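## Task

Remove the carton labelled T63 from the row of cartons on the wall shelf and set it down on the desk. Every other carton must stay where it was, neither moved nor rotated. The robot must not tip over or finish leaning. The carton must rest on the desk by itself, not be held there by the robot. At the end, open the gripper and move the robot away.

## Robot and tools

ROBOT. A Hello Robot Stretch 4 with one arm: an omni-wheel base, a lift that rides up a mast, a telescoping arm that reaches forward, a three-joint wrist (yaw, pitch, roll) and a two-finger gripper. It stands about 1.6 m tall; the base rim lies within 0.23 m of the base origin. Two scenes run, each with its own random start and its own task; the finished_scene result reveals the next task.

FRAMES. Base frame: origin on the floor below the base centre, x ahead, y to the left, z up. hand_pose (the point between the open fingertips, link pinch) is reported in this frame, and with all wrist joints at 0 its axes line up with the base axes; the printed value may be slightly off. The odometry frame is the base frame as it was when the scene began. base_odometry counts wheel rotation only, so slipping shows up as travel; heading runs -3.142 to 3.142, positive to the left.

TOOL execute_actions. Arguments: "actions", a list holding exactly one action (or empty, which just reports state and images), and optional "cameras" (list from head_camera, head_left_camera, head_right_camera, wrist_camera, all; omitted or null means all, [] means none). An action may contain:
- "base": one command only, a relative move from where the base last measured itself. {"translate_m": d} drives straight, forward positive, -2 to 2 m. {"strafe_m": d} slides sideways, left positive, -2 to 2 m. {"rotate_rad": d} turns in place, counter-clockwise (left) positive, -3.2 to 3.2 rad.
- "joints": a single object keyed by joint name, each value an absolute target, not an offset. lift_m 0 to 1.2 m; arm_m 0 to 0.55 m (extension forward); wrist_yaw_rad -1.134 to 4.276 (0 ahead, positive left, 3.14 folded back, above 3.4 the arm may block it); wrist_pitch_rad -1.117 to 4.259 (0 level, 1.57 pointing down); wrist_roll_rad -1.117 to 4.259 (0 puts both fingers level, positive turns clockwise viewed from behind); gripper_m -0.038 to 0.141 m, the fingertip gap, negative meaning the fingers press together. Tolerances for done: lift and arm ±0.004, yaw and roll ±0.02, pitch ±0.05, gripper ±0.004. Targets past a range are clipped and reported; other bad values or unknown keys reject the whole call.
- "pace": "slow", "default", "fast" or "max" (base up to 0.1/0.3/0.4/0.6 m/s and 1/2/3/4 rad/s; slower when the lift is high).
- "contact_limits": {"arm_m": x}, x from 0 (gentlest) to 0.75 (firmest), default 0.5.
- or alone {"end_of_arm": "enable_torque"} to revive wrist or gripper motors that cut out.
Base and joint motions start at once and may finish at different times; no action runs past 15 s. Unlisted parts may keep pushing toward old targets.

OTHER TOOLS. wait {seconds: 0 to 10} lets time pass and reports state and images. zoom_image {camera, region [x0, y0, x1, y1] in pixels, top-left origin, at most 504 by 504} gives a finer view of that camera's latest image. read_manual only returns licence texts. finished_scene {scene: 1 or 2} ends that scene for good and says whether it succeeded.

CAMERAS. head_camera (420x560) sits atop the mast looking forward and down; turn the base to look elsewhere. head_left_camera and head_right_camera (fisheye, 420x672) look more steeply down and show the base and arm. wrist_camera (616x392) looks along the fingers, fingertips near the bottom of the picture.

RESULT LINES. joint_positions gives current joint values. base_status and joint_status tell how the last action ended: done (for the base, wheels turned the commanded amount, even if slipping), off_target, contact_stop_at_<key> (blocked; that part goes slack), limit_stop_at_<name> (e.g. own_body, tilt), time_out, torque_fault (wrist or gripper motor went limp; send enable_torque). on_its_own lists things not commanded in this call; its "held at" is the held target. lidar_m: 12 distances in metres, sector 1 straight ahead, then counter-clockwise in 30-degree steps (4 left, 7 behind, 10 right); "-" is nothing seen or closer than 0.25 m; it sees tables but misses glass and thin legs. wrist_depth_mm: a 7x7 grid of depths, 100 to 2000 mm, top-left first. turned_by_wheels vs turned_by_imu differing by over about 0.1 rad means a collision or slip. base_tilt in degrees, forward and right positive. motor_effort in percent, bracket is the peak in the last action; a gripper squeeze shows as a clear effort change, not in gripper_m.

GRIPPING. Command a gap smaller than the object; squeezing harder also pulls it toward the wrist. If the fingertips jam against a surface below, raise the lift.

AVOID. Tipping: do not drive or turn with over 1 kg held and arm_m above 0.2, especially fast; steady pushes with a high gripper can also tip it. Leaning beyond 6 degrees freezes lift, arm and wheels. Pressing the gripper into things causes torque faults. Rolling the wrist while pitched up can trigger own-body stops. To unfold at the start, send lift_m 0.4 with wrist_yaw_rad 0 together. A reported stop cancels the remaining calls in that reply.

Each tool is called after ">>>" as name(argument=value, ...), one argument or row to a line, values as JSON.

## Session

>>> execute_actions(
  actions=[],
)

Scene clock: 0.00 s.
base_odometry: x=+0.000 y=+0.000 heading=+0.000 (m, m, rad; odometry frame)
turned_by_wheels: +0.000 (rad since the last result)
turned_by_imu: +0.000 (rad since the last result)
base_tilt: forward=-0.5 right=-0.5 (deg)
lidar_m: 1.91 2.56 2.39 2.39 1.73 1.38 1.39 1.49 2.09 1.28 1.43 1.93
base_status: not commanded
joint_positions: lift_m=+0.241 arm_m=+0.001 wrist_yaw_rad=+3.094 wrist_pitch_rad=+0.002 wrist_roll_rad=-0.008 gripper_m=+0.057
joint_status: not commanded
motor_effort: lift_m=+18 arm_m=+0 wrist_yaw_rad=+0 wrist_pitch_rad=-5 wrist_roll_rad=+0 gripper_m=-2 wheel_0=+0 wheel_1=+0 wheel_2=+1 (%)
hand_pose: x=-0.1120 y=+0.1011 z=+0.4183 quat_wxyz=(+0.024, -0.001, -0.004, +1.000) (m; base frame)
wrist_depth_mm: - 141 1618 1537 1464 1430 1430 / - 131 1576 1537 1464 1397 1397 / - 123 176 1537 1499 1397 1430 / 107 138 216 1576 1537 1397 1397 / 137 1576 1499 1499 1464 1397 1397 / 1661 1576 211 1499 208 1430 1336 / 1160 1160 1098 1182 1078 1042 1160
pictures: head_camera, head_left_camera, head_right_camera, wrist_camera
Images, in order (width x height): head_camera 420x560, head_left_camera 420x672, head_right_camera 420x672, wrist_camera 616x392.

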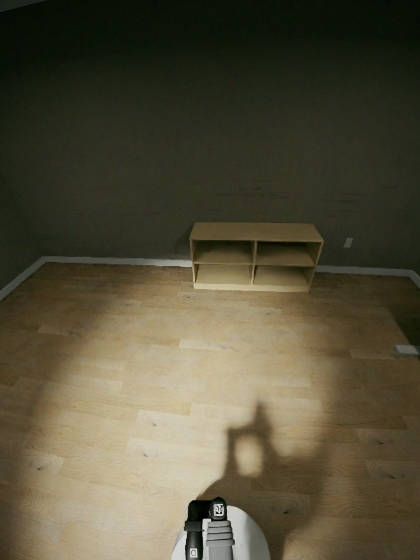

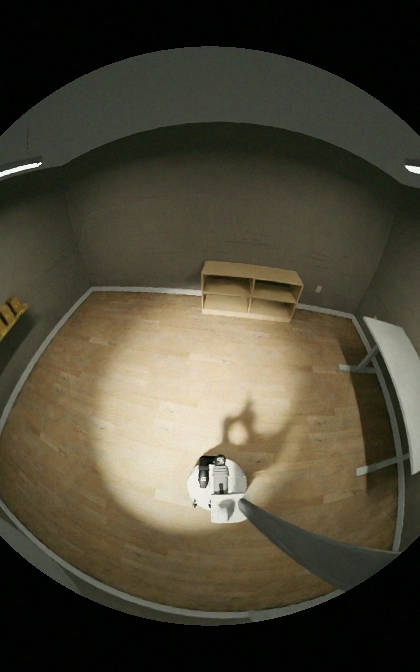

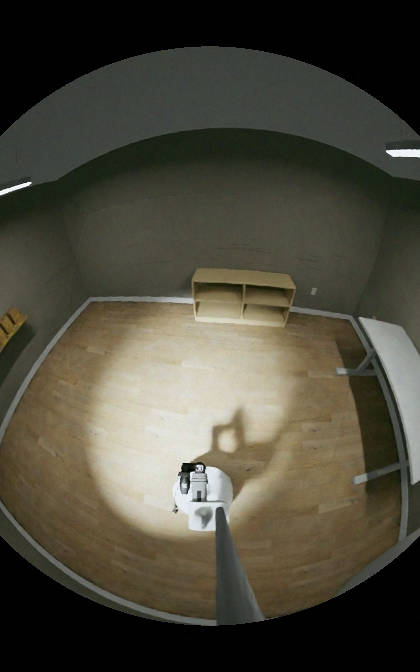

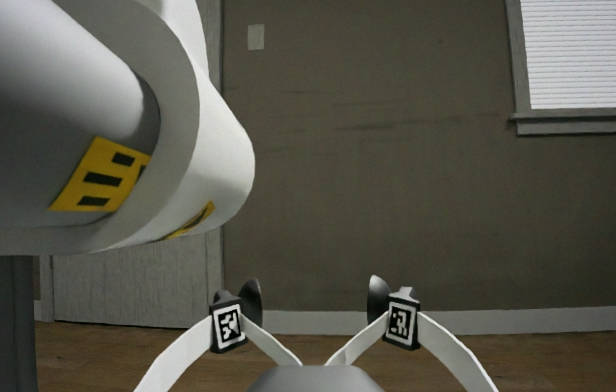

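>>> execute_actions(
  actions=[
    {"base":{"rotate_rad":1.4},"joints":{"lift_m":0.7,"wrist_yaw_rad":0,"gripper_m":0.127},"pace":"fast"},
  ],
  cameras=[],
)

>>> execute_actions(
  actions=[
    {"base":{"translate_m":1.2},"pace":"fast"},
  ],
  cameras=["head_camera","wrist_camera"],
)

Scene clock: 4.00 s.
base_odometry: x=+0.000 y=+0.000 heading=+1.400 (m, m, rad; odometry frame)
turned_by_wheels: +1.400 (rad since the last result)
turned_by_imu: +1.395 (rad since the last result)
base_tilt: forward=-0.4 right=-0.6 (deg)
lidar_m: 2.38 1.95 1.45 1.38 1.44 1.97 1.27 1.36 1.87 1.92 2.42 2.50
base_status: done
joint_positions: lift_m=+0.700 arm_m=+0.001 wrist_yaw_rad=+0.001 wrist_pitch_rad=+0.002 wrist_roll_rad=-0.008 gripper_m=+0.127
joint_status: all done
motor_effort: lift_m=+21(23) arm_m=+0(0) wrist_yaw_rad=-3(8) wrist_pitch_rad=-5(6) wrist_roll_rad=+0(0) gripper_m=+1(3) wheel_0=-1(9) wheel_1=-3(14) wheel_2=-2(15) (%)
hand_pose: x=+0.4605 y=-0.0873 z=+0.8774 quat_wxyz=(+1.000, -0.004, +0.001, +0.000) (m; base frame)
wrist_depth_mm: - - - - - - - / - - - - - - - / - - - - - - - / - - - - - - - / - - - - - - - / - - - - - - - / - - - 147 - - -
pictures: none
No camera images: the call's "cameras" was empty. Leave "cameras" out to get every camera's image.

Scene clock: 8.33 s.
base_odometry: x=+0.204 y=+1.182 heading=+1.400 (m, m, rad; odometry frame)
turned_by_wheels: +0.001 (rad since the last result)
turned_by_imu: +0.001 (rad since the last result)
base_tilt: forward=-0.4 right=-0.6 (deg)
lidar_m: 1.18 1.51 1.44 1.36 1.43 1.98 3.32 2.64 2.04 2.33 2.09 1.23
base_status: done
joint_positions: lift_m=+0.700 arm_m=+0.001 wrist_yaw_rad=+0.000 wrist_pitch_rad=+0.002 wrist_roll_rad=-0.008 gripper_m=+0.127
joint_status: not commanded
motor_effort: lift_m=+21(21) arm_m=+0(0) wrist_yaw_rad=-1(2) wrist_pitch_rad=-6(6) wrist_roll_rad=+0(0) gripper_m=+0(1) wheel_0=+4(9) wheel_1=+6(11) wheel_2=-1(16) (%)
hand_pose: x=+0.4605 y=-0.0874 z=+0.8775 quat_wxyz=(+1.000, -0.004, +0.001, +0.000) (m; base frame)
wrist_depth_mm: 1281 1255 1281 1255 1229 1205 1229 / 1255 1255 1255 1229 1229 1229 1205 / 1255 1255 1255 1255 1205 1229 1229 / 1255 1255 1229 976 1078 991 991 / 1281 1255 1229 976 960 960 960 / 1229 1229 1229 1205 1205 1205 1182 / 1229 1229 1205 147 1182 1205 1205
pictures: head_camera, wrist_camera
Images, in order (width x height): head_camera 420x560, wrist_camera 616x392.

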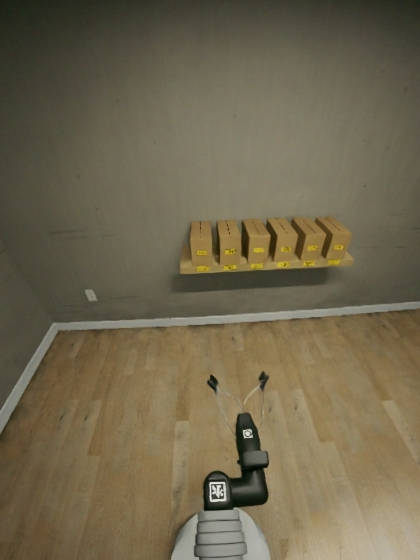

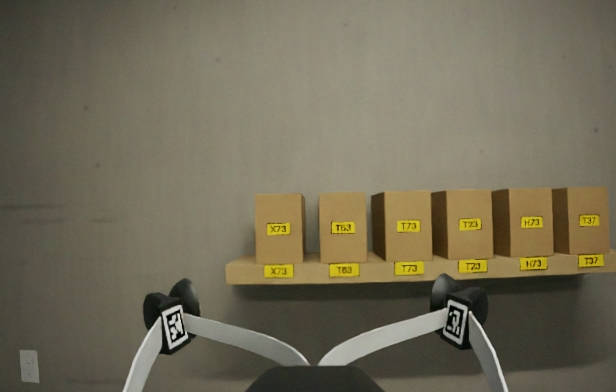

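>>> zoom_image(
  camera="wrist_camera",
  region=[240,180,616,290],
)

>>> execute_actions(
  actions=[
    {"base":{"rotate_rad":-0.035}},
  ],
  cameras=[],
)

>>> execute_actions(
  actions=[
    {"base":{"strafe_m":-0.045},"joints":{"lift_m":1.15,"wrist_pitch_rad":1.57},"pace":"fast"},
  ],
  cameras=[],
)

>>> execute_actions(
  actions=[
    {"base":{"translate_m":0.88},"joints":{"arm_m":0.26}},
  ],
  cameras=["head_right_camera","wrist_camera"],
)

Region (240, 180, 616, 290) of wrist_camera's 616x392 image, scaled by 1.340; it fills the top 147 rows of this view, and the rest is white.

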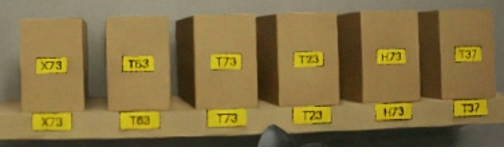

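Scene clock: 9.67 s.
base_odometry: x=+0.204 y=+1.182 heading=+1.366 (m, m, rad; odometry frame)
turned_by_wheels: -0.034 (rad since the last result)
turned_by_imu: -0.034 (rad since the last result)
base_tilt: forward=-0.5 right=-0.5 (deg)
lidar_m: 1.18 1.49 1.49 1.36 1.41 1.96 3.30 2.61 2.06 2.31 2.16 1.25
base_status: done
joint_positions: lift_m=+0.700 arm_m=+0.001 wrist_yaw_rad=+0.000 wrist_pitch_rad=+0.002 wrist_roll_rad=-0.008 gripper_m=+0.127
joint_status: not commanded
motor_effort: lift_m=+21(21) arm_m=+0(0) wrist_yaw_rad=-1(2) wrist_pitch_rad=-6(6) wrist_roll_rad=+0(0) gripper_m=-1(1) wheel_0=+4(7) wheel_1=+4(9) wheel_2=+4(9) (%)
hand_pose: x=+0.4604 y=-0.0874 z=+0.8775 quat_wxyz=(+1.000, -0.004, +0.001, +0.000) (m; base frame)
wrist_depth_mm: 1255 1255 1281 1255 1229 1281 1255 / 1255 1255 1229 1255 1229 1229 1255 / 1229 1229 1255 1229 1255 1255 1255 / 1255 1255 1229 976 1060 976 1042 / 1205 1229 1229 991 976 991 991 / 1205 1229 1229 1205 1205 1229 1229 / 1205 1205 1182 147 1205 1229 1229
pictures: none
No camera images: the call's "cameras" was empty. Leave "cameras" out to get every camera's image.

Scene clock: 11.87 s.
base_odometry: x=+0.248 y=+1.173 heading=+1.366 (m, m, rad; odometry frame)
turned_by_wheels: +0.000 (rad since the last result)
turned_by_imu: -0.001 (rad since the last result)
base_tilt: forward=-0.4 right=-0.5 (deg)
lidar_m: 1.19 1.49 1.53 1.40 1.45 1.99 3.34 2.61 2.02 2.26 2.17 1.26
base_status: done
joint_positions: lift_m=+1.150 arm_m=+0.001 wrist_yaw_rad=+0.000 wrist_pitch_rad=+1.570 wrist_roll_rad=-0.008 gripper_m=+0.127
joint_status: all done
motor_effort: lift_m=+21(22) arm_m=+0(0) wrist_yaw_rad=+0(0) wrist_pitch_rad=+2(3) wrist_roll_rad=+1(0) gripper_m=+0(1) wheel_0=+0(13) wheel_1=-4(15) wheel_2=+0(3) (%)
hand_pose: x=+0.1721 y=-0.0874 z=+1.0395 quat_wxyz=(+0.707, -0.003, +0.707, +0.003) (m; base frame)
wrist_depth_mm: 1308 1281 1308 1308 1281 1308 1281 / 1281 1281 1281 1281 1281 1255 1255 / 1281 1255 1229 1281 1281 1229 1229 / 1281 1255 1281 1255 1281 1255 1229 / 1281 1255 1229 1042 1281 1255 1229 / 1255 1281 1025 1042 1229 1255 1229 / 1229 1255 1229 148 1229 1229 1229
pictures: none
No camera images: the call's "cameras" was empty. Leave "cameras" out to get every camera's image.

Scene clock: 16.30 s.
base_odometry: x=+0.427 y=+2.035 heading=+1.366 (m, m, rad; odometry frame)
turned_by_wheels: +0.000 (rad since the last result)
turned_by_imu: +0.000 (rad since the last result)
base_tilt: forward=-0.4 right=-0.6 (deg)
lidar_m: 0.31 0.31 0.79 1.48 1.53 2.01 - 2.80 2.37 2.24 0.49 0.33
base_status: done
joint_positions: lift_m=+1.150 arm_m=+0.259 wrist_yaw_rad=+0.000 wrist_pitch_rad=+1.570 wrist_roll_rad=-0.008 gripper_m=+0.127
joint_status: all done
motor_effort: lift_m=+20(21) arm_m=+8(9) wrist_yaw_rad=+0(1) wrist_pitch_rad=+1(1) wrist_roll_rad=+0(0) gripper_m=+0(1) wheel_0=+4(9) wheel_1=+6(10) wheel_2=-4(17) (%)
hand_pose: x=+0.4297 y=-0.0874 z=+1.0396 quat_wxyz=(+0.707, -0.003, +0.707, +0.003) (m; base frame)
wrist_depth_mm: 220 224 234 241 244 244 244 / 290 290 289 287 291 283 315 / 289 300 289 285 297 283 300 / 287 298 283 282 307 281 301 / 285 293 283 283 315 279 301 / 282 282 281 279 322 277 276 / 282 282 279 148 282 274 274
pictures: head_right_camera, wrist_camera
Images, in order (width x height): head_right_camera 420x672, wrist_camera 616x392.

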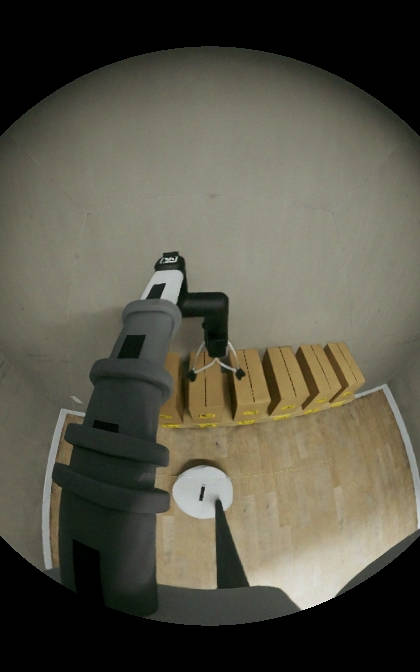

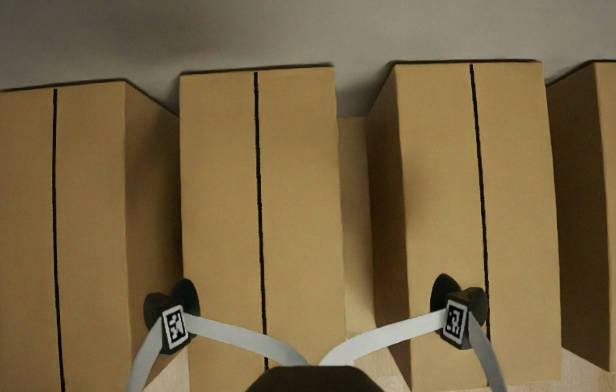

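>>> execute_actions(
  actions=[
    {"base":{"strafe_m":0.036},"joints":{"lift_m":1.115,"arm_m":0.29}},
  ],
  cameras=["wrist_camera"],
)

Scene clock: 17.67 s.
base_odometry: x=+0.392 y=+2.042 heading=+1.366 (m, m, rad; odometry frame)
turned_by_wheels: +0.000 (rad since the last result)
turned_by_imu: +0.000 (rad since the last result)
base_tilt: forward=-0.4 right=-0.6 (deg)
lidar_m: 0.31 0.34 0.78 1.44 1.48 1.95 - 2.79 2.41 2.28 0.50 0.33
base_status: done
joint_positions: lift_m=+1.115 arm_m=+0.289 wrist_yaw_rad=+0.000 wrist_pitch_rad=+1.570 wrist_roll_rad=-0.008 gripper_m=+0.127
joint_status: all done
motor_effort: lift_m=+15(19) arm_m=+8(10) wrist_yaw_rad=-1(1) wrist_pitch_rad=+1(0) wrist_roll_rad=+0(0) gripper_m=+0(0) wheel_0=-3(12) wheel_1=+4(15) wheel_2=+0(1) (%)
hand_pose: x=+0.4596 y=-0.0874 z=+1.0050 quat_wxyz=(+0.707, -0.003, +0.707, +0.003) (m; base frame)
wrist_depth_mm: 159 163 169 175 177 178 - / 215 226 236 244 251 249 248 / 254 254 251 250 310 249 248 / 253 251 250 249 250 245 245 / 250 251 249 247 247 246 244 / 249 248 245 246 245 242 242 / 248 246 294 147 243 242 241
pictures: wrist_camera
Images, in order (width x height): wrist_camera 616x392.

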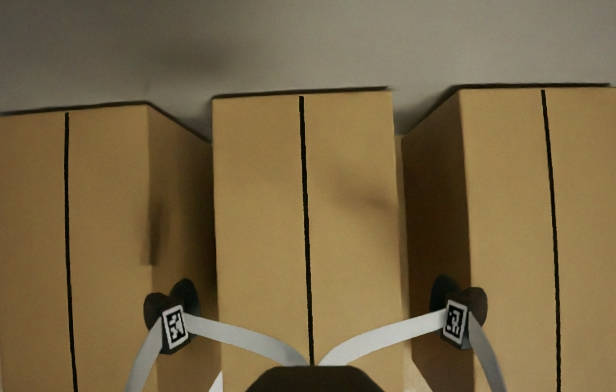

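>>> execute_actions(
  actions=[
    {"base":{"strafe_m":0.003},"joints":{"lift_m":1.078},"pace":"slow"},
  ],
  cameras=["wrist_camera"],
)

Scene clock: 19.20 s.
base_odometry: x=+0.389 y=+2.043 heading=+1.367 (m, m, rad; odometry frame)
turned_by_wheels: +0.000 (rad since the last result)
turned_by_imu: +0.000 (rad since the last result)
base_tilt: forward=-0.4 right=-0.6 (deg)
lidar_m: 0.30 0.33 0.79 1.43 1.48 1.96 - 2.79 2.41 2.27 0.49 0.34
base_status: done
joint_positions: lift_m=+1.078 arm_m=+0.289 wrist_yaw_rad=+0.000 wrist_pitch_rad=+1.570 wrist_roll_rad=-0.008 gripper_m=+0.127
joint_status: all done
motor_effort: lift_m=+15(16) arm_m=+8(8) wrist_yaw_rad=+0(1) wrist_pitch_rad=+1(1) wrist_roll_rad=+0(0) gripper_m=+0(1) wheel_0=-5(7) wheel_1=+8(8) wheel_2=+0(0) (%)
hand_pose: x=+0.4596 y=-0.0874 z=+0.9680 quat_wxyz=(+0.707, -0.003, +0.707, +0.003) (m; base frame)
wrist_depth_mm: 159 163 169 174 177 177 - / 215 216 215 214 213 213 212 / 215 224 213 213 213 223 211 / 214 222 213 212 211 227 210 / 213 218 211 211 210 229 207 / 212 211 211 210 208 206 206 / 211 210 208 148 207 206 206
pictures: wrist_camera
Images, in order (width x height): wrist_camera 616x392.

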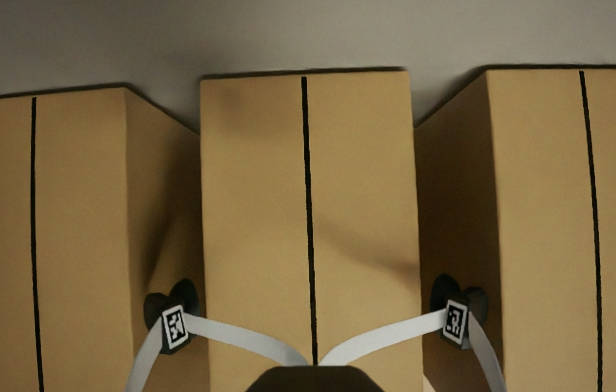

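>>> execute_actions(
  actions=[
    {"joints":{"lift_m":1.05},"pace":"slow"},
  ],
  cameras=[],
)

>>> execute_actions(
  actions=[
    {"joints":{"gripper_m":0.045}},
  ],
  cameras=["wrist_camera"],
)

>>> execute_actions(
  actions=[
    {"joints":{"lift_m":1.2}},
  ],
  cameras=["wrist_camera"],
)

Scene clock: 20.63 s.
base_odometry: x=+0.389 y=+2.043 heading=+1.367 (m, m, rad; odometry frame)
turned_by_wheels: +0.000 (rad since the last result)
turned_by_imu: -0.001 (rad since the last result)
base_tilt: forward=-0.4 right=-0.5 (deg)
lidar_m: 0.31 0.31 0.80 1.43 1.50 1.97 - 2.79 2.41 2.27 0.49 0.32
base_status: not commanded
joint_positions: lift_m=+1.051 arm_m=+0.289 wrist_yaw_rad=+0.000 wrist_pitch_rad=+1.571 wrist_roll_rad=-0.008 gripper_m=+0.127
joint_status: all done
motor_effort: lift_m=+12(14) arm_m=+8(8) wrist_yaw_rad=-1(1) wrist_pitch_rad=-1(4) wrist_roll_rad=+0(0) gripper_m=-2(2) wheel_0=-5(5) wheel_1=+8(8) wheel_2=+0(0) (%)
hand_pose: x=+0.4594 y=-0.0874 z=+0.9402 quat_wxyz=(+0.707, -0.003, +0.707, +0.003) (m; base frame)
wrist_depth_mm: 158 162 168 173 175 176 - / 190 208 189 187 187 211 186 / 189 224 187 186 186 223 184 / 187 223 186 185 185 226 183 / 187 220 185 185 183 229 182 / 185 197 184 183 181 196 181 / 184 185 183 182 181 200 -
pictures: none
No camera images: the call's "cameras" was empty. Leave "cameras" out to get every camera's image.

Scene clock: 22.37 s.
base_odometry: x=+0.389 y=+2.043 heading=+1.367 (m, m, rad; odometry frame)
turned_by_wheels: +0.000 (rad since the last result)
turned_by_imu: -0.001 (rad since the last result)
base_tilt: forward=-0.4 right=-0.5 (deg)
lidar_m: 0.31 0.32 0.79 1.43 1.48 1.95 - 2.78 2.40 2.26 0.50 0.33
base_status: not commanded
joint_positions: lift_m=+1.050 arm_m=+0.289 wrist_yaw_rad=+0.000 wrist_pitch_rad=+1.570 wrist_roll_rad=-0.008 gripper_m=+0.046
joint_status: all done
motor_effort: lift_m=+16(16) arm_m=+8(8) wrist_yaw_rad=-1(0) wrist_pitch_rad=+3(1) wrist_roll_rad=+0(1) gripper_m=-30(29) wheel_0=-5(5) wheel_1=+8(8) wheel_2=+0(0) (%)
hand_pose: x=+0.4597 y=-0.0874 z=+0.9400 quat_wxyz=(+0.707, -0.003, +0.707, +0.003) (m; base frame)
wrist_depth_mm: 159 163 167 167 167 178 - / 187 208 168 167 166 213 183 / 187 224 167 166 165 223 182 / 186 222 167 165 164 211 181 / 185 218 165 163 163 213 180 / 183 186 163 163 162 174 179 / 182 172 162 161 161 173 -
pictures: wrist_camera
Images, in order (width x height): wrist_camera 616x392.

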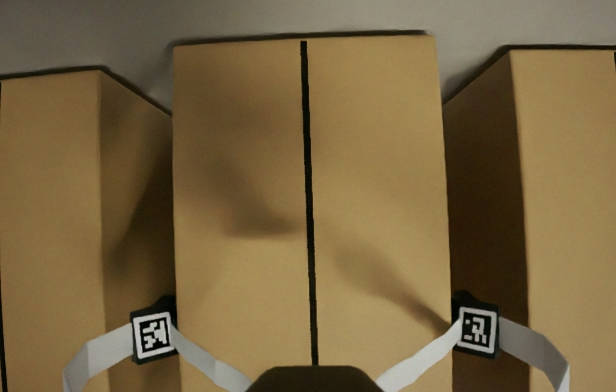

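Scene clock: 24.07 s.
base_odometry: x=+0.389 y=+2.043 heading=+1.367 (m, m, rad; odometry frame)
turned_by_wheels: +0.000 (rad since the last result)
turned_by_imu: -0.001 (rad since the last result)
base_tilt: forward=-0.5 right=-0.6 (deg)
lidar_m: 0.32 0.31 0.80 1.44 1.49 1.95 - 2.79 2.41 2.29 0.47 0.34
base_status: not commanded
joint_positions: lift_m=+1.200 arm_m=+0.289 wrist_yaw_rad=+0.000 wrist_pitch_rad=+1.570 wrist_roll_rad=-0.008 gripper_m=+0.046
joint_status: all done
motor_effort: lift_m=+22(23) arm_m=+8(8) wrist_yaw_rad=+0(0) wrist_pitch_rad=+2(2) wrist_roll_rad=+0(1) gripper_m=-29(29) wheel_0=-5(5) wheel_1=+8(7) wheel_2=+0(0) (%)
hand_pose: x=+0.4597 y=-0.0874 z=+1.0894 quat_wxyz=(+0.707, -0.003, +0.707, +0.003) (m; base frame)
wrist_depth_mm: 159 163 167 167 167 178 - / 215 226 167 167 166 254 254 / 342 340 167 166 165 332 347 / 615 336 166 165 164 330 329 / 1366 332 165 163 163 327 327 / 1308 330 163 163 162 173 324 / 1308 172 162 162 160 172 -
pictures: wrist_camera
Images, in order (width x height): wrist_camera 616x392.

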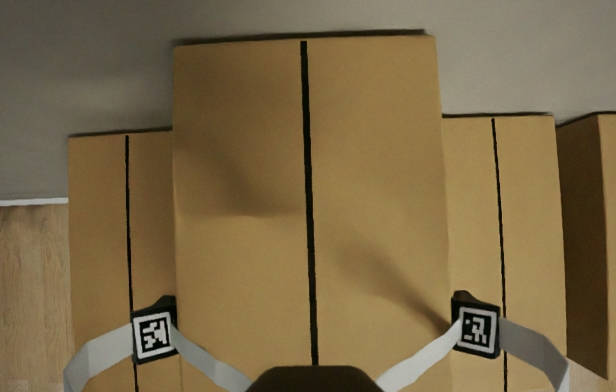

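>>> execute_actions(
  actions=[
    {"base":{"translate_m":-1.0},"joints":{"arm_m":0.1}},
  ],
  cameras=["head_right_camera"],
)

>>> execute_actions(
  actions=[
    {"base":{"rotate_rad":-2.75},"joints":{"lift_m":1.08}},
  ],
  cameras=["head_left_camera"],
)

>>> execute_actions(
  actions=[
    {"base":{"translate_m":1.8},"pace":"fast"},
  ],
)

Scene clock: 29.37 s.
base_odometry: x=+0.186 y=+1.064 heading=+1.366 (m, m, rad; odometry frame)
turned_by_wheels: -0.001 (rad since the last result)
turned_by_imu: -0.004 (rad since the last result)
base_tilt: forward=-0.4 right=-0.6 (deg)
lidar_m: 0.26 1.62 1.44 1.36 1.42 1.92 3.21 2.46 1.99 2.11 2.34 0.35
base_status: done
joint_positions: lift_m=+1.200 arm_m=+0.101 wrist_yaw_rad=+0.000 wrist_pitch_rad=+1.570 wrist_roll_rad=-0.008 gripper_m=+0.046
joint_status: all done
motor_effort: lift_m=+22(22) arm_m=-8(10) wrist_yaw_rad=-1(1) wrist_pitch_rad=+0(3) wrist_roll_rad=+0(0) gripper_m=-32(29) wheel_0=-5(8) wheel_1=-7(11) wheel_2=+3(14) (%)
hand_pose: x=+0.2726 y=-0.0874 z=+1.0894 quat_wxyz=(+0.707, -0.003, +0.707, +0.003) (m; base frame)
wrist_depth_mm: 1336 1366 1366 1308 750 1336 1308 / 1336 1308 167 167 167 1308 1308 / 1336 1308 167 167 165 1308 1308 / 1336 1366 166 165 164 1281 1308 / 1308 1308 164 164 163 1308 1281 / 1308 1281 163 163 162 174 1255 / 1281 171 162 162 161 172 -
pictures: head_right_camera
Images, in order (width x height): head_right_camera 420x672.

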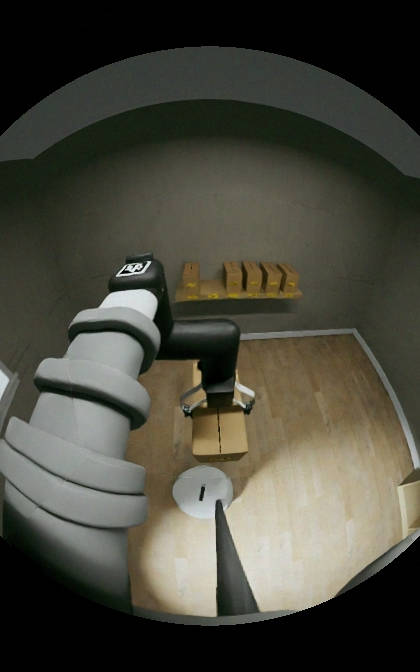

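Scene clock: 33.40 s.
base_odometry: x=+0.186 y=+1.064 heading=-1.382 (m, m, rad; odometry frame)
turned_by_wheels: -2.748 (rad since the last result)
turned_by_imu: -2.744 (rad since the last result)
base_tilt: forward=-0.4 right=-0.5 (deg)
lidar_m: 0.25 2.14 1.99 2.32 1.45 1.31 1.31 1.59 1.38 1.38 1.71 0.37
base_status: done
joint_positions: lift_m=+1.080 arm_m=+0.101 wrist_yaw_rad=+0.000 wrist_pitch_rad=+1.570 wrist_roll_rad=-0.008 gripper_m=+0.046
joint_status: all done
motor_effort: lift_m=+16(18) arm_m=-8(8) wrist_yaw_rad=-1(0) wrist_pitch_rad=+1(1) wrist_roll_rad=+0(0) gripper_m=-30(31) wheel_0=+6(8) wheel_1=+7(11) wheel_2=+7(10) (%)
hand_pose: x=+0.2726 y=-0.0874 z=+0.9699 quat_wxyz=(+0.707, -0.003, +0.707, +0.003) (m; base frame)
wrist_depth_mm: 1229 1205 1229 1205 683 1205 1205 / 1229 1205 168 167 167 1182 1205 / 1229 1229 167 166 165 1182 1182 / 1205 1182 166 165 164 1205 1182 / 1229 1182 164 164 163 1160 1160 / 1205 1205 163 163 161 173 1160 / 1182 171 162 162 161 173 -
pictures: head_left_camera
Images, in order (width x height): head_left_camera 420x672.

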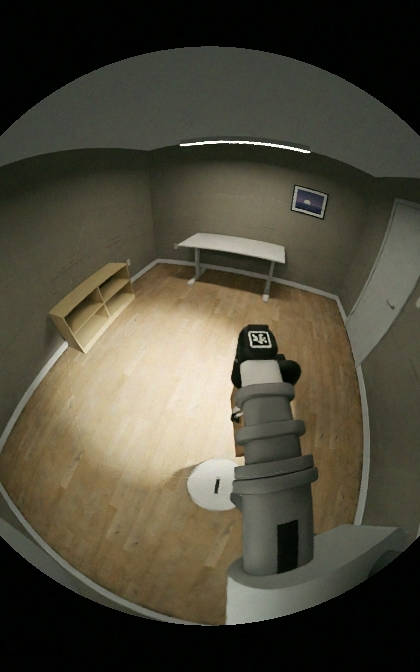

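Scene clock: 40.23 s.
base_odometry: x=+0.524 y=-0.704 heading=-1.382 (m, m, rad; odometry frame)
turned_by_wheels: +0.001 (rad since the last result)
turned_by_imu: +0.001 (rad since the last result)
base_tilt: forward=-0.4 right=-0.5 (deg)
lidar_m: 0.25 0.83 1.32 1.34 1.60 3.02 3.30 2.25 1.95 2.01 0.75 0.38
base_status: done
joint_positions: lift_m=+1.080 arm_m=+0.101 wrist_yaw_rad=+0.000 wrist_pitch_rad=+1.570 wrist_roll_rad=-0.008 gripper_m=+0.046
joint_status: not commanded
motor_effort: lift_m=+16(16) arm_m=-8(8) wrist_yaw_rad=+0(1) wrist_pitch_rad=+1(2) wrist_roll_rad=+0(0) gripper_m=-31(31) wheel_0=+5(10) wheel_1=+6(11) wheel_2=-3(17) (%)
hand_pose: x=+0.2726 y=-0.0874 z=+0.9699 quat_wxyz=(+0.707, -0.003, +0.707, +0.003) (m; base frame)
wrist_depth_mm: 1229 1229 1205 1205 683 1205 492 / 1229 1229 168 167 167 1205 1182 / 1205 1205 167 166 165 1205 1182 / 1205 1229 166 165 164 1160 1160 / 1182 1160 165 164 163 1160 1160 / 1205 1182 163 163 162 173 1138 / 1160 171 163 162 160 172 -
pictures: head_camera, head_left_camera, head_right_camera, wrist_camera
Images, in order (width x height): head_camera 420x560, head_left_camera 420x672, head_right_camera 420x672, wrist_camera 616x392.

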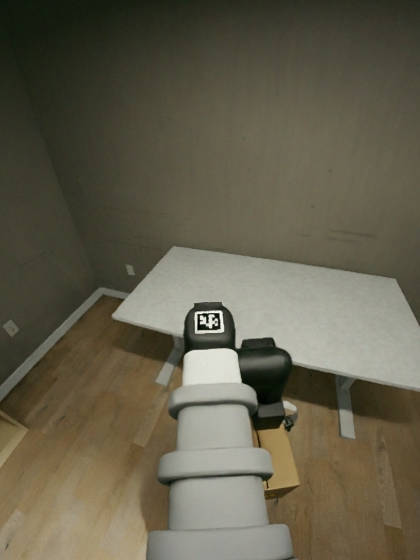

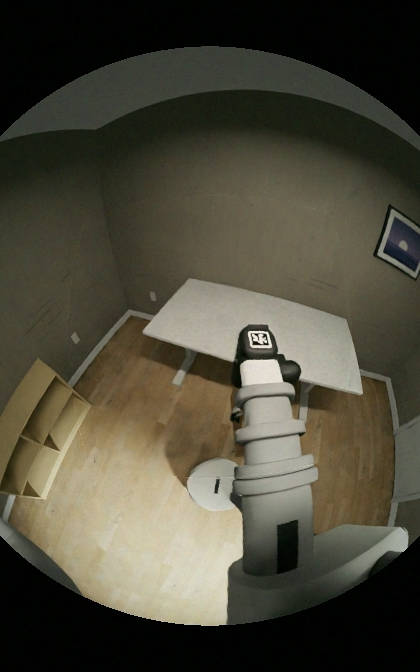

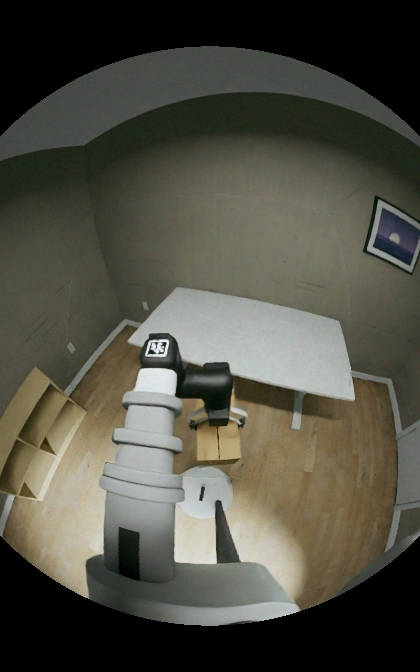

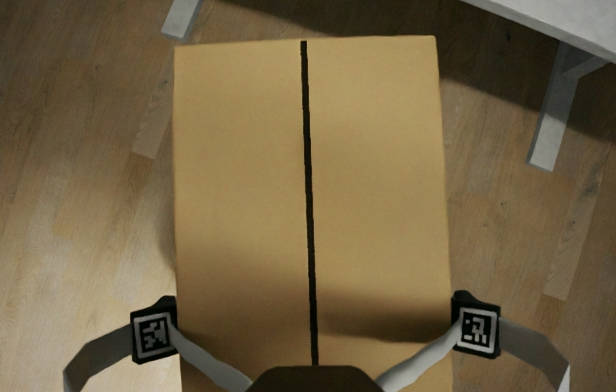

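>>> execute_actions(
  actions=[
    {"base":{"translate_m":0.27},"joints":{"arm_m":0.48}},
  ],
  cameras=["head_right_camera"],
)

>>> execute_actions(
  actions=[
    {"joints":{"lift_m":0.958},"pace":"slow"},
  ],
  cameras=["head_right_camera"],
)

Scene clock: 42.97 s.
base_odometry: x=+0.574 y=-0.969 heading=-1.382 (m, m, rad; odometry frame)
turned_by_wheels: +0.000 (rad since the last result)
turned_by_imu: +0.000 (rad since the last result)
base_tilt: forward=-0.4 right=-0.6 (deg)
lidar_m: 0.40 0.52 1.49 1.25 1.52 3.27 3.54 2.35 2.08 0.75 0.45 0.41
base_status: done
joint_positions: lift_m=+1.080 arm_m=+0.479 wrist_yaw_rad=+0.000 wrist_pitch_rad=+1.570 wrist_roll_rad=-0.008 gripper_m=+0.046
joint_status: all done
motor_effort: lift_m=+16(16) arm_m=+8(10) wrist_yaw_rad=-1(0) wrist_pitch_rad=+3(1) wrist_roll_rad=+1(1) gripper_m=-30(31) wheel_0=+4(9) wheel_1=+6(11) wheel_2=-6(14) (%)
hand_pose: x=+0.6497 y=-0.0874 z=+0.9699 quat_wxyz=(+0.707, -0.003, +0.707, +0.003) (m; base frame)
wrist_depth_mm: 484 484 480 480 320 477 473 / 480 484 168 167 167 469 473 / 477 473 167 166 165 469 469 / 477 469 166 165 164 466 462 / 473 469 164 164 164 462 466 / 469 466 163 163 162 173 459 / 1205 171 162 162 161 172 -
pictures: head_right_camera
Images, in order (width x height): head_right_camera 420x672.

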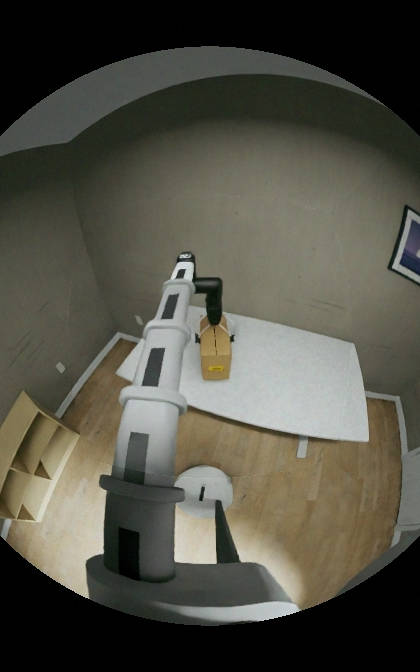

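Scene clock: 44.80 s.
base_odometry: x=+0.574 y=-0.969 heading=-1.382 (m, m, rad; odometry frame)
turned_by_wheels: +0.000 (rad since the last result)
turned_by_imu: -0.001 (rad since the last result)
base_tilt: forward=-0.4 right=-0.6 (deg)
lidar_m: 0.39 0.52 1.53 1.24 1.51 3.28 3.53 2.35 2.07 0.75 0.47 0.42
base_status: not commanded
joint_positions: lift_m=+0.958 arm_m=+0.479 wrist_yaw_rad=+0.000 wrist_pitch_rad=+1.570 wrist_roll_rad=-0.008 gripper_m=+0.046
joint_status: all done
motor_effort: lift_m=+16(15) arm_m=+8(8) wrist_yaw_rad=-1(1) wrist_pitch_rad=+3(2) wrist_roll_rad=+0(0) gripper_m=-29(30) wheel_0=+4(4) wheel_1=+6(6) wheel_2=-6(6) (%)
hand_pose: x=+0.6497 y=-0.0874 z=+0.8479 quat_wxyz=(+0.707, -0.003, +0.707, +0.003) (m; base frame)
wrist_depth_mm: 359 357 355 355 260 351 351 / 357 355 168 167 166 349 347 / 357 353 167 166 165 347 347 / 351 351 166 165 164 345 345 / 351 347 164 164 163 345 343 / 345 347 163 163 162 174 340 / 347 171 162 162 160 172 -
pictures: head_right_camera
Images, in order (width x height): head_right_camera 420x672.

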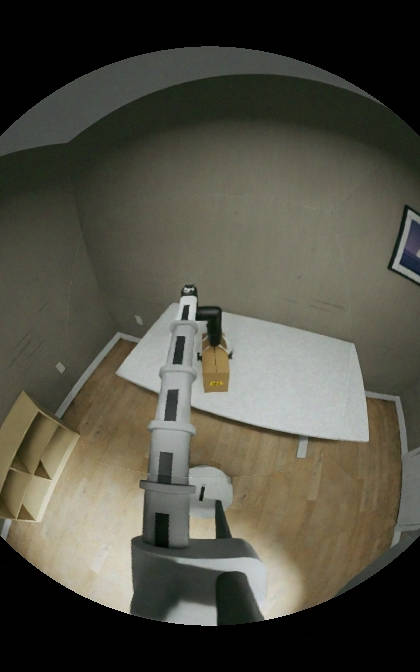

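>>> execute_actions(
  actions=[
    {"joints":{"gripper_m":0.08}},
  ],
  cameras=[],
)

>>> execute_actions(
  actions=[
    {"joints":{"gripper_m":0.141,"lift_m":0.97}},
  ],
  cameras=[],
)

>>> execute_actions(
  actions=[
    {"joints":{"lift_m":1.07}},
  ],
  cameras=[],
)

>>> execute_actions(
  actions=[
    {"base":{"translate_m":-0.2},"joints":{"arm_m":0.05},"pace":"fast"},
  ],
  cameras=["head_right_camera"],
)

Scene clock: 46.37 s.
base_odometry: x=+0.574 y=-0.969 heading=-1.382 (m, m, rad; odometry frame)
turned_by_wheels: +0.000 (rad since the last result)
turned_by_imu: +0.000 (rad since the last result)
base_tilt: forward=-0.5 right=-0.6 (deg)
lidar_m: 0.42 0.53 1.51 1.24 1.52 3.29 3.53 2.34 2.08 0.73 0.46 0.41
base_status: not commanded
joint_positions: lift_m=+0.958 arm_m=+0.479 wrist_yaw_rad=-0.001 wrist_pitch_rad=+1.573 wrist_roll_rad=-0.008 gripper_m=+0.080
joint_status: all done
motor_effort: lift_m=+15(16) arm_m=+8(8) wrist_yaw_rad=+2(2) wrist_pitch_rad=-9(8) wrist_roll_rad=+1(0) gripper_m=-13(29) wheel_0=+4(4) wheel_1=+6(6) wheel_2=-6(6) (%)
hand_pose: x=+0.6486 y=-0.0874 z=+0.8480 quat_wxyz=(+0.706, -0.002, +0.708, +0.002) (m; base frame)
wrist_depth_mm: 364 364 362 357 359 357 357 / 362 362 176 175 175 357 355 / 359 359 175 174 174 353 351 / 357 355 174 173 173 351 349 / 353 353 173 172 171 347 347 / 349 351 171 171 170 343 343 / 349 264 170 170 168 342 342
pictures: none
No camera images: the call's "cameras" was empty. Leave "cameras" out to get every camera's image.

Scene clock: 48.00 s.
base_odometry: x=+0.574 y=-0.969 heading=-1.382 (m, m, rad; odometry frame)
turned_by_wheels: +0.000 (rad since the last result)
turned_by_imu: -0.001 (rad since the last result)
base_tilt: forward=-0.5 right=-0.6 (deg)
lidar_m: 0.42 0.53 1.52 1.24 1.49 3.28 3.56 2.34 2.08 0.75 0.48 0.41
base_status: not commanded
joint_positions: lift_m=+0.970 arm_m=+0.479 wrist_yaw_rad=+0.000 wrist_pitch_rad=+1.570 wrist_roll_rad=-0.008 gripper_m=+0.141
joint_status: all done
motor_effort: lift_m=+16(23) arm_m=+8(8) wrist_yaw_rad=+1(1) wrist_pitch_rad=+1(9) wrist_roll_rad=+0(1) gripper_m=+0(18) wheel_0=+4(4) wheel_1=+6(6) wheel_2=-6(6) (%)
hand_pose: x=+0.6495 y=-0.0874 z=+0.8599 quat_wxyz=(+0.707, -0.003, +0.707, +0.003) (m; base frame)
wrist_depth_mm: 375 373 370 373 366 366 364 / 373 373 186 186 185 364 364 / 370 368 185 185 183 362 359 / 366 362 183 183 182 359 355 / 364 364 182 181 181 357 355 / 364 219 181 180 180 205 353 / 359 357 180 151 179 351 351
pictures: none
No camera images: the call's "cameras" was empty. Leave "cameras" out to get every camera's image.

Scene clock: 49.43 s.
base_odometry: x=+0.574 y=-0.969 heading=-1.382 (m, m, rad; odometry frame)
turned_by_wheels: +0.000 (rad since the last result)
turned_by_imu: +0.000 (rad since the last result)
base_tilt: forward=-0.4 right=-0.6 (deg)
lidar_m: 0.41 0.52 1.51 1.24 1.50 3.28 3.55 2.34 2.07 0.73 0.47 0.41
base_status: not commanded
joint_positions: lift_m=+1.070 arm_m=+0.479 wrist_yaw_rad=+0.000 wrist_pitch_rad=+1.570 wrist_roll_rad=-0.008 gripper_m=+0.141
joint_status: all done
motor_effort: lift_m=+21(21) arm_m=+8(8) wrist_yaw_rad=+0(1) wrist_pitch_rad=+2(3) wrist_roll_rad=+0(1) gripper_m=+1(2) wheel_0=+4(4) wheel_1=+6(6) wheel_2=-6(6) (%)
hand_pose: x=+0.6497 y=-0.0874 z=+0.9595 quat_wxyz=(+0.707, -0.003, +0.707, +0.003) (m; base frame)
wrist_depth_mm: 477 473 473 469 466 466 462 / 473 473 466 469 459 462 459 / 469 469 466 282 459 462 459 / 466 466 462 279 452 462 455 / 462 466 459 279 455 452 452 / 459 455 277 276 277 208 445 / 1182 455 449 155 276 445 445
pictures: none
No camera images: the call's "cameras" was empty. Leave "cameras" out to get every camera's image.

Scene clock: 51.40 s.
base_odometry: x=+0.537 y=-0.773 heading=-1.382 (m, m, rad; odometry frame)
turned_by_wheels: +0.000 (rad since the last result)
turned_by_imu: -0.001 (rad since the last result)
base_tilt: forward=-0.4 right=-0.6 (deg)
lidar_m: 0.61 0.75 1.29 1.32 1.57 3.08 3.35 2.25 1.98 2.03 0.67 0.60
base_status: done
joint_positions: lift_m=+1.070 arm_m=+0.051 wrist_yaw_rad=+0.000 wrist_pitch_rad=+1.570 wrist_roll_rad=-0.008 gripper_m=+0.141
joint_status: all done
motor_effort: lift_m=+21(21) arm_m=-8(10) wrist_yaw_rad=+0(0) wrist_pitch_rad=+0(0) wrist_roll_rad=+0(0) gripper_m=+0(0) wheel_0=-3(9) wheel_1=-5(11) wheel_2=+5(16) (%)
hand_pose: x=+0.2225 y=-0.0874 z=+0.9595 quat_wxyz=(+0.707, -0.003, +0.707, +0.003) (m; base frame)
wrist_depth_mm: 1229 1205 1205 1205 1160 1205 469 / 1205 1205 1205 1205 1205 1205 1182 / 1182 1205 1182 1160 1182 1160 1160 / 1205 1205 1182 1182 1205 1160 1138 / 1205 1182 1182 976 1160 1160 1160 / 1160 1182 960 946 1160 208 1182 / 1182 1138 960 155 1160 1138 1138
pictures: head_right_camera
Images, in order (width x height): head_right_camera 420x672.

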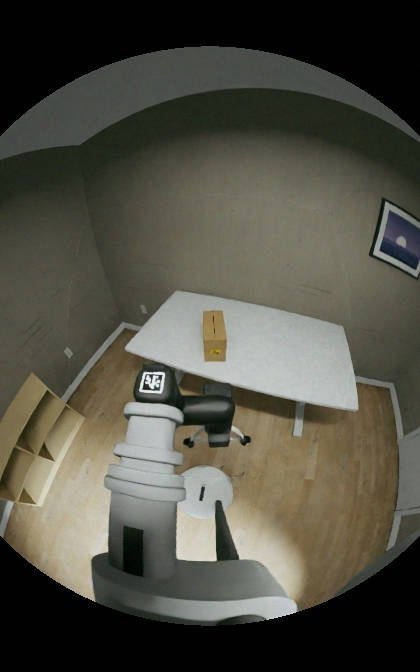

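>>> finished_scene(
  scene=2,
)

The scene is finished: the task was done.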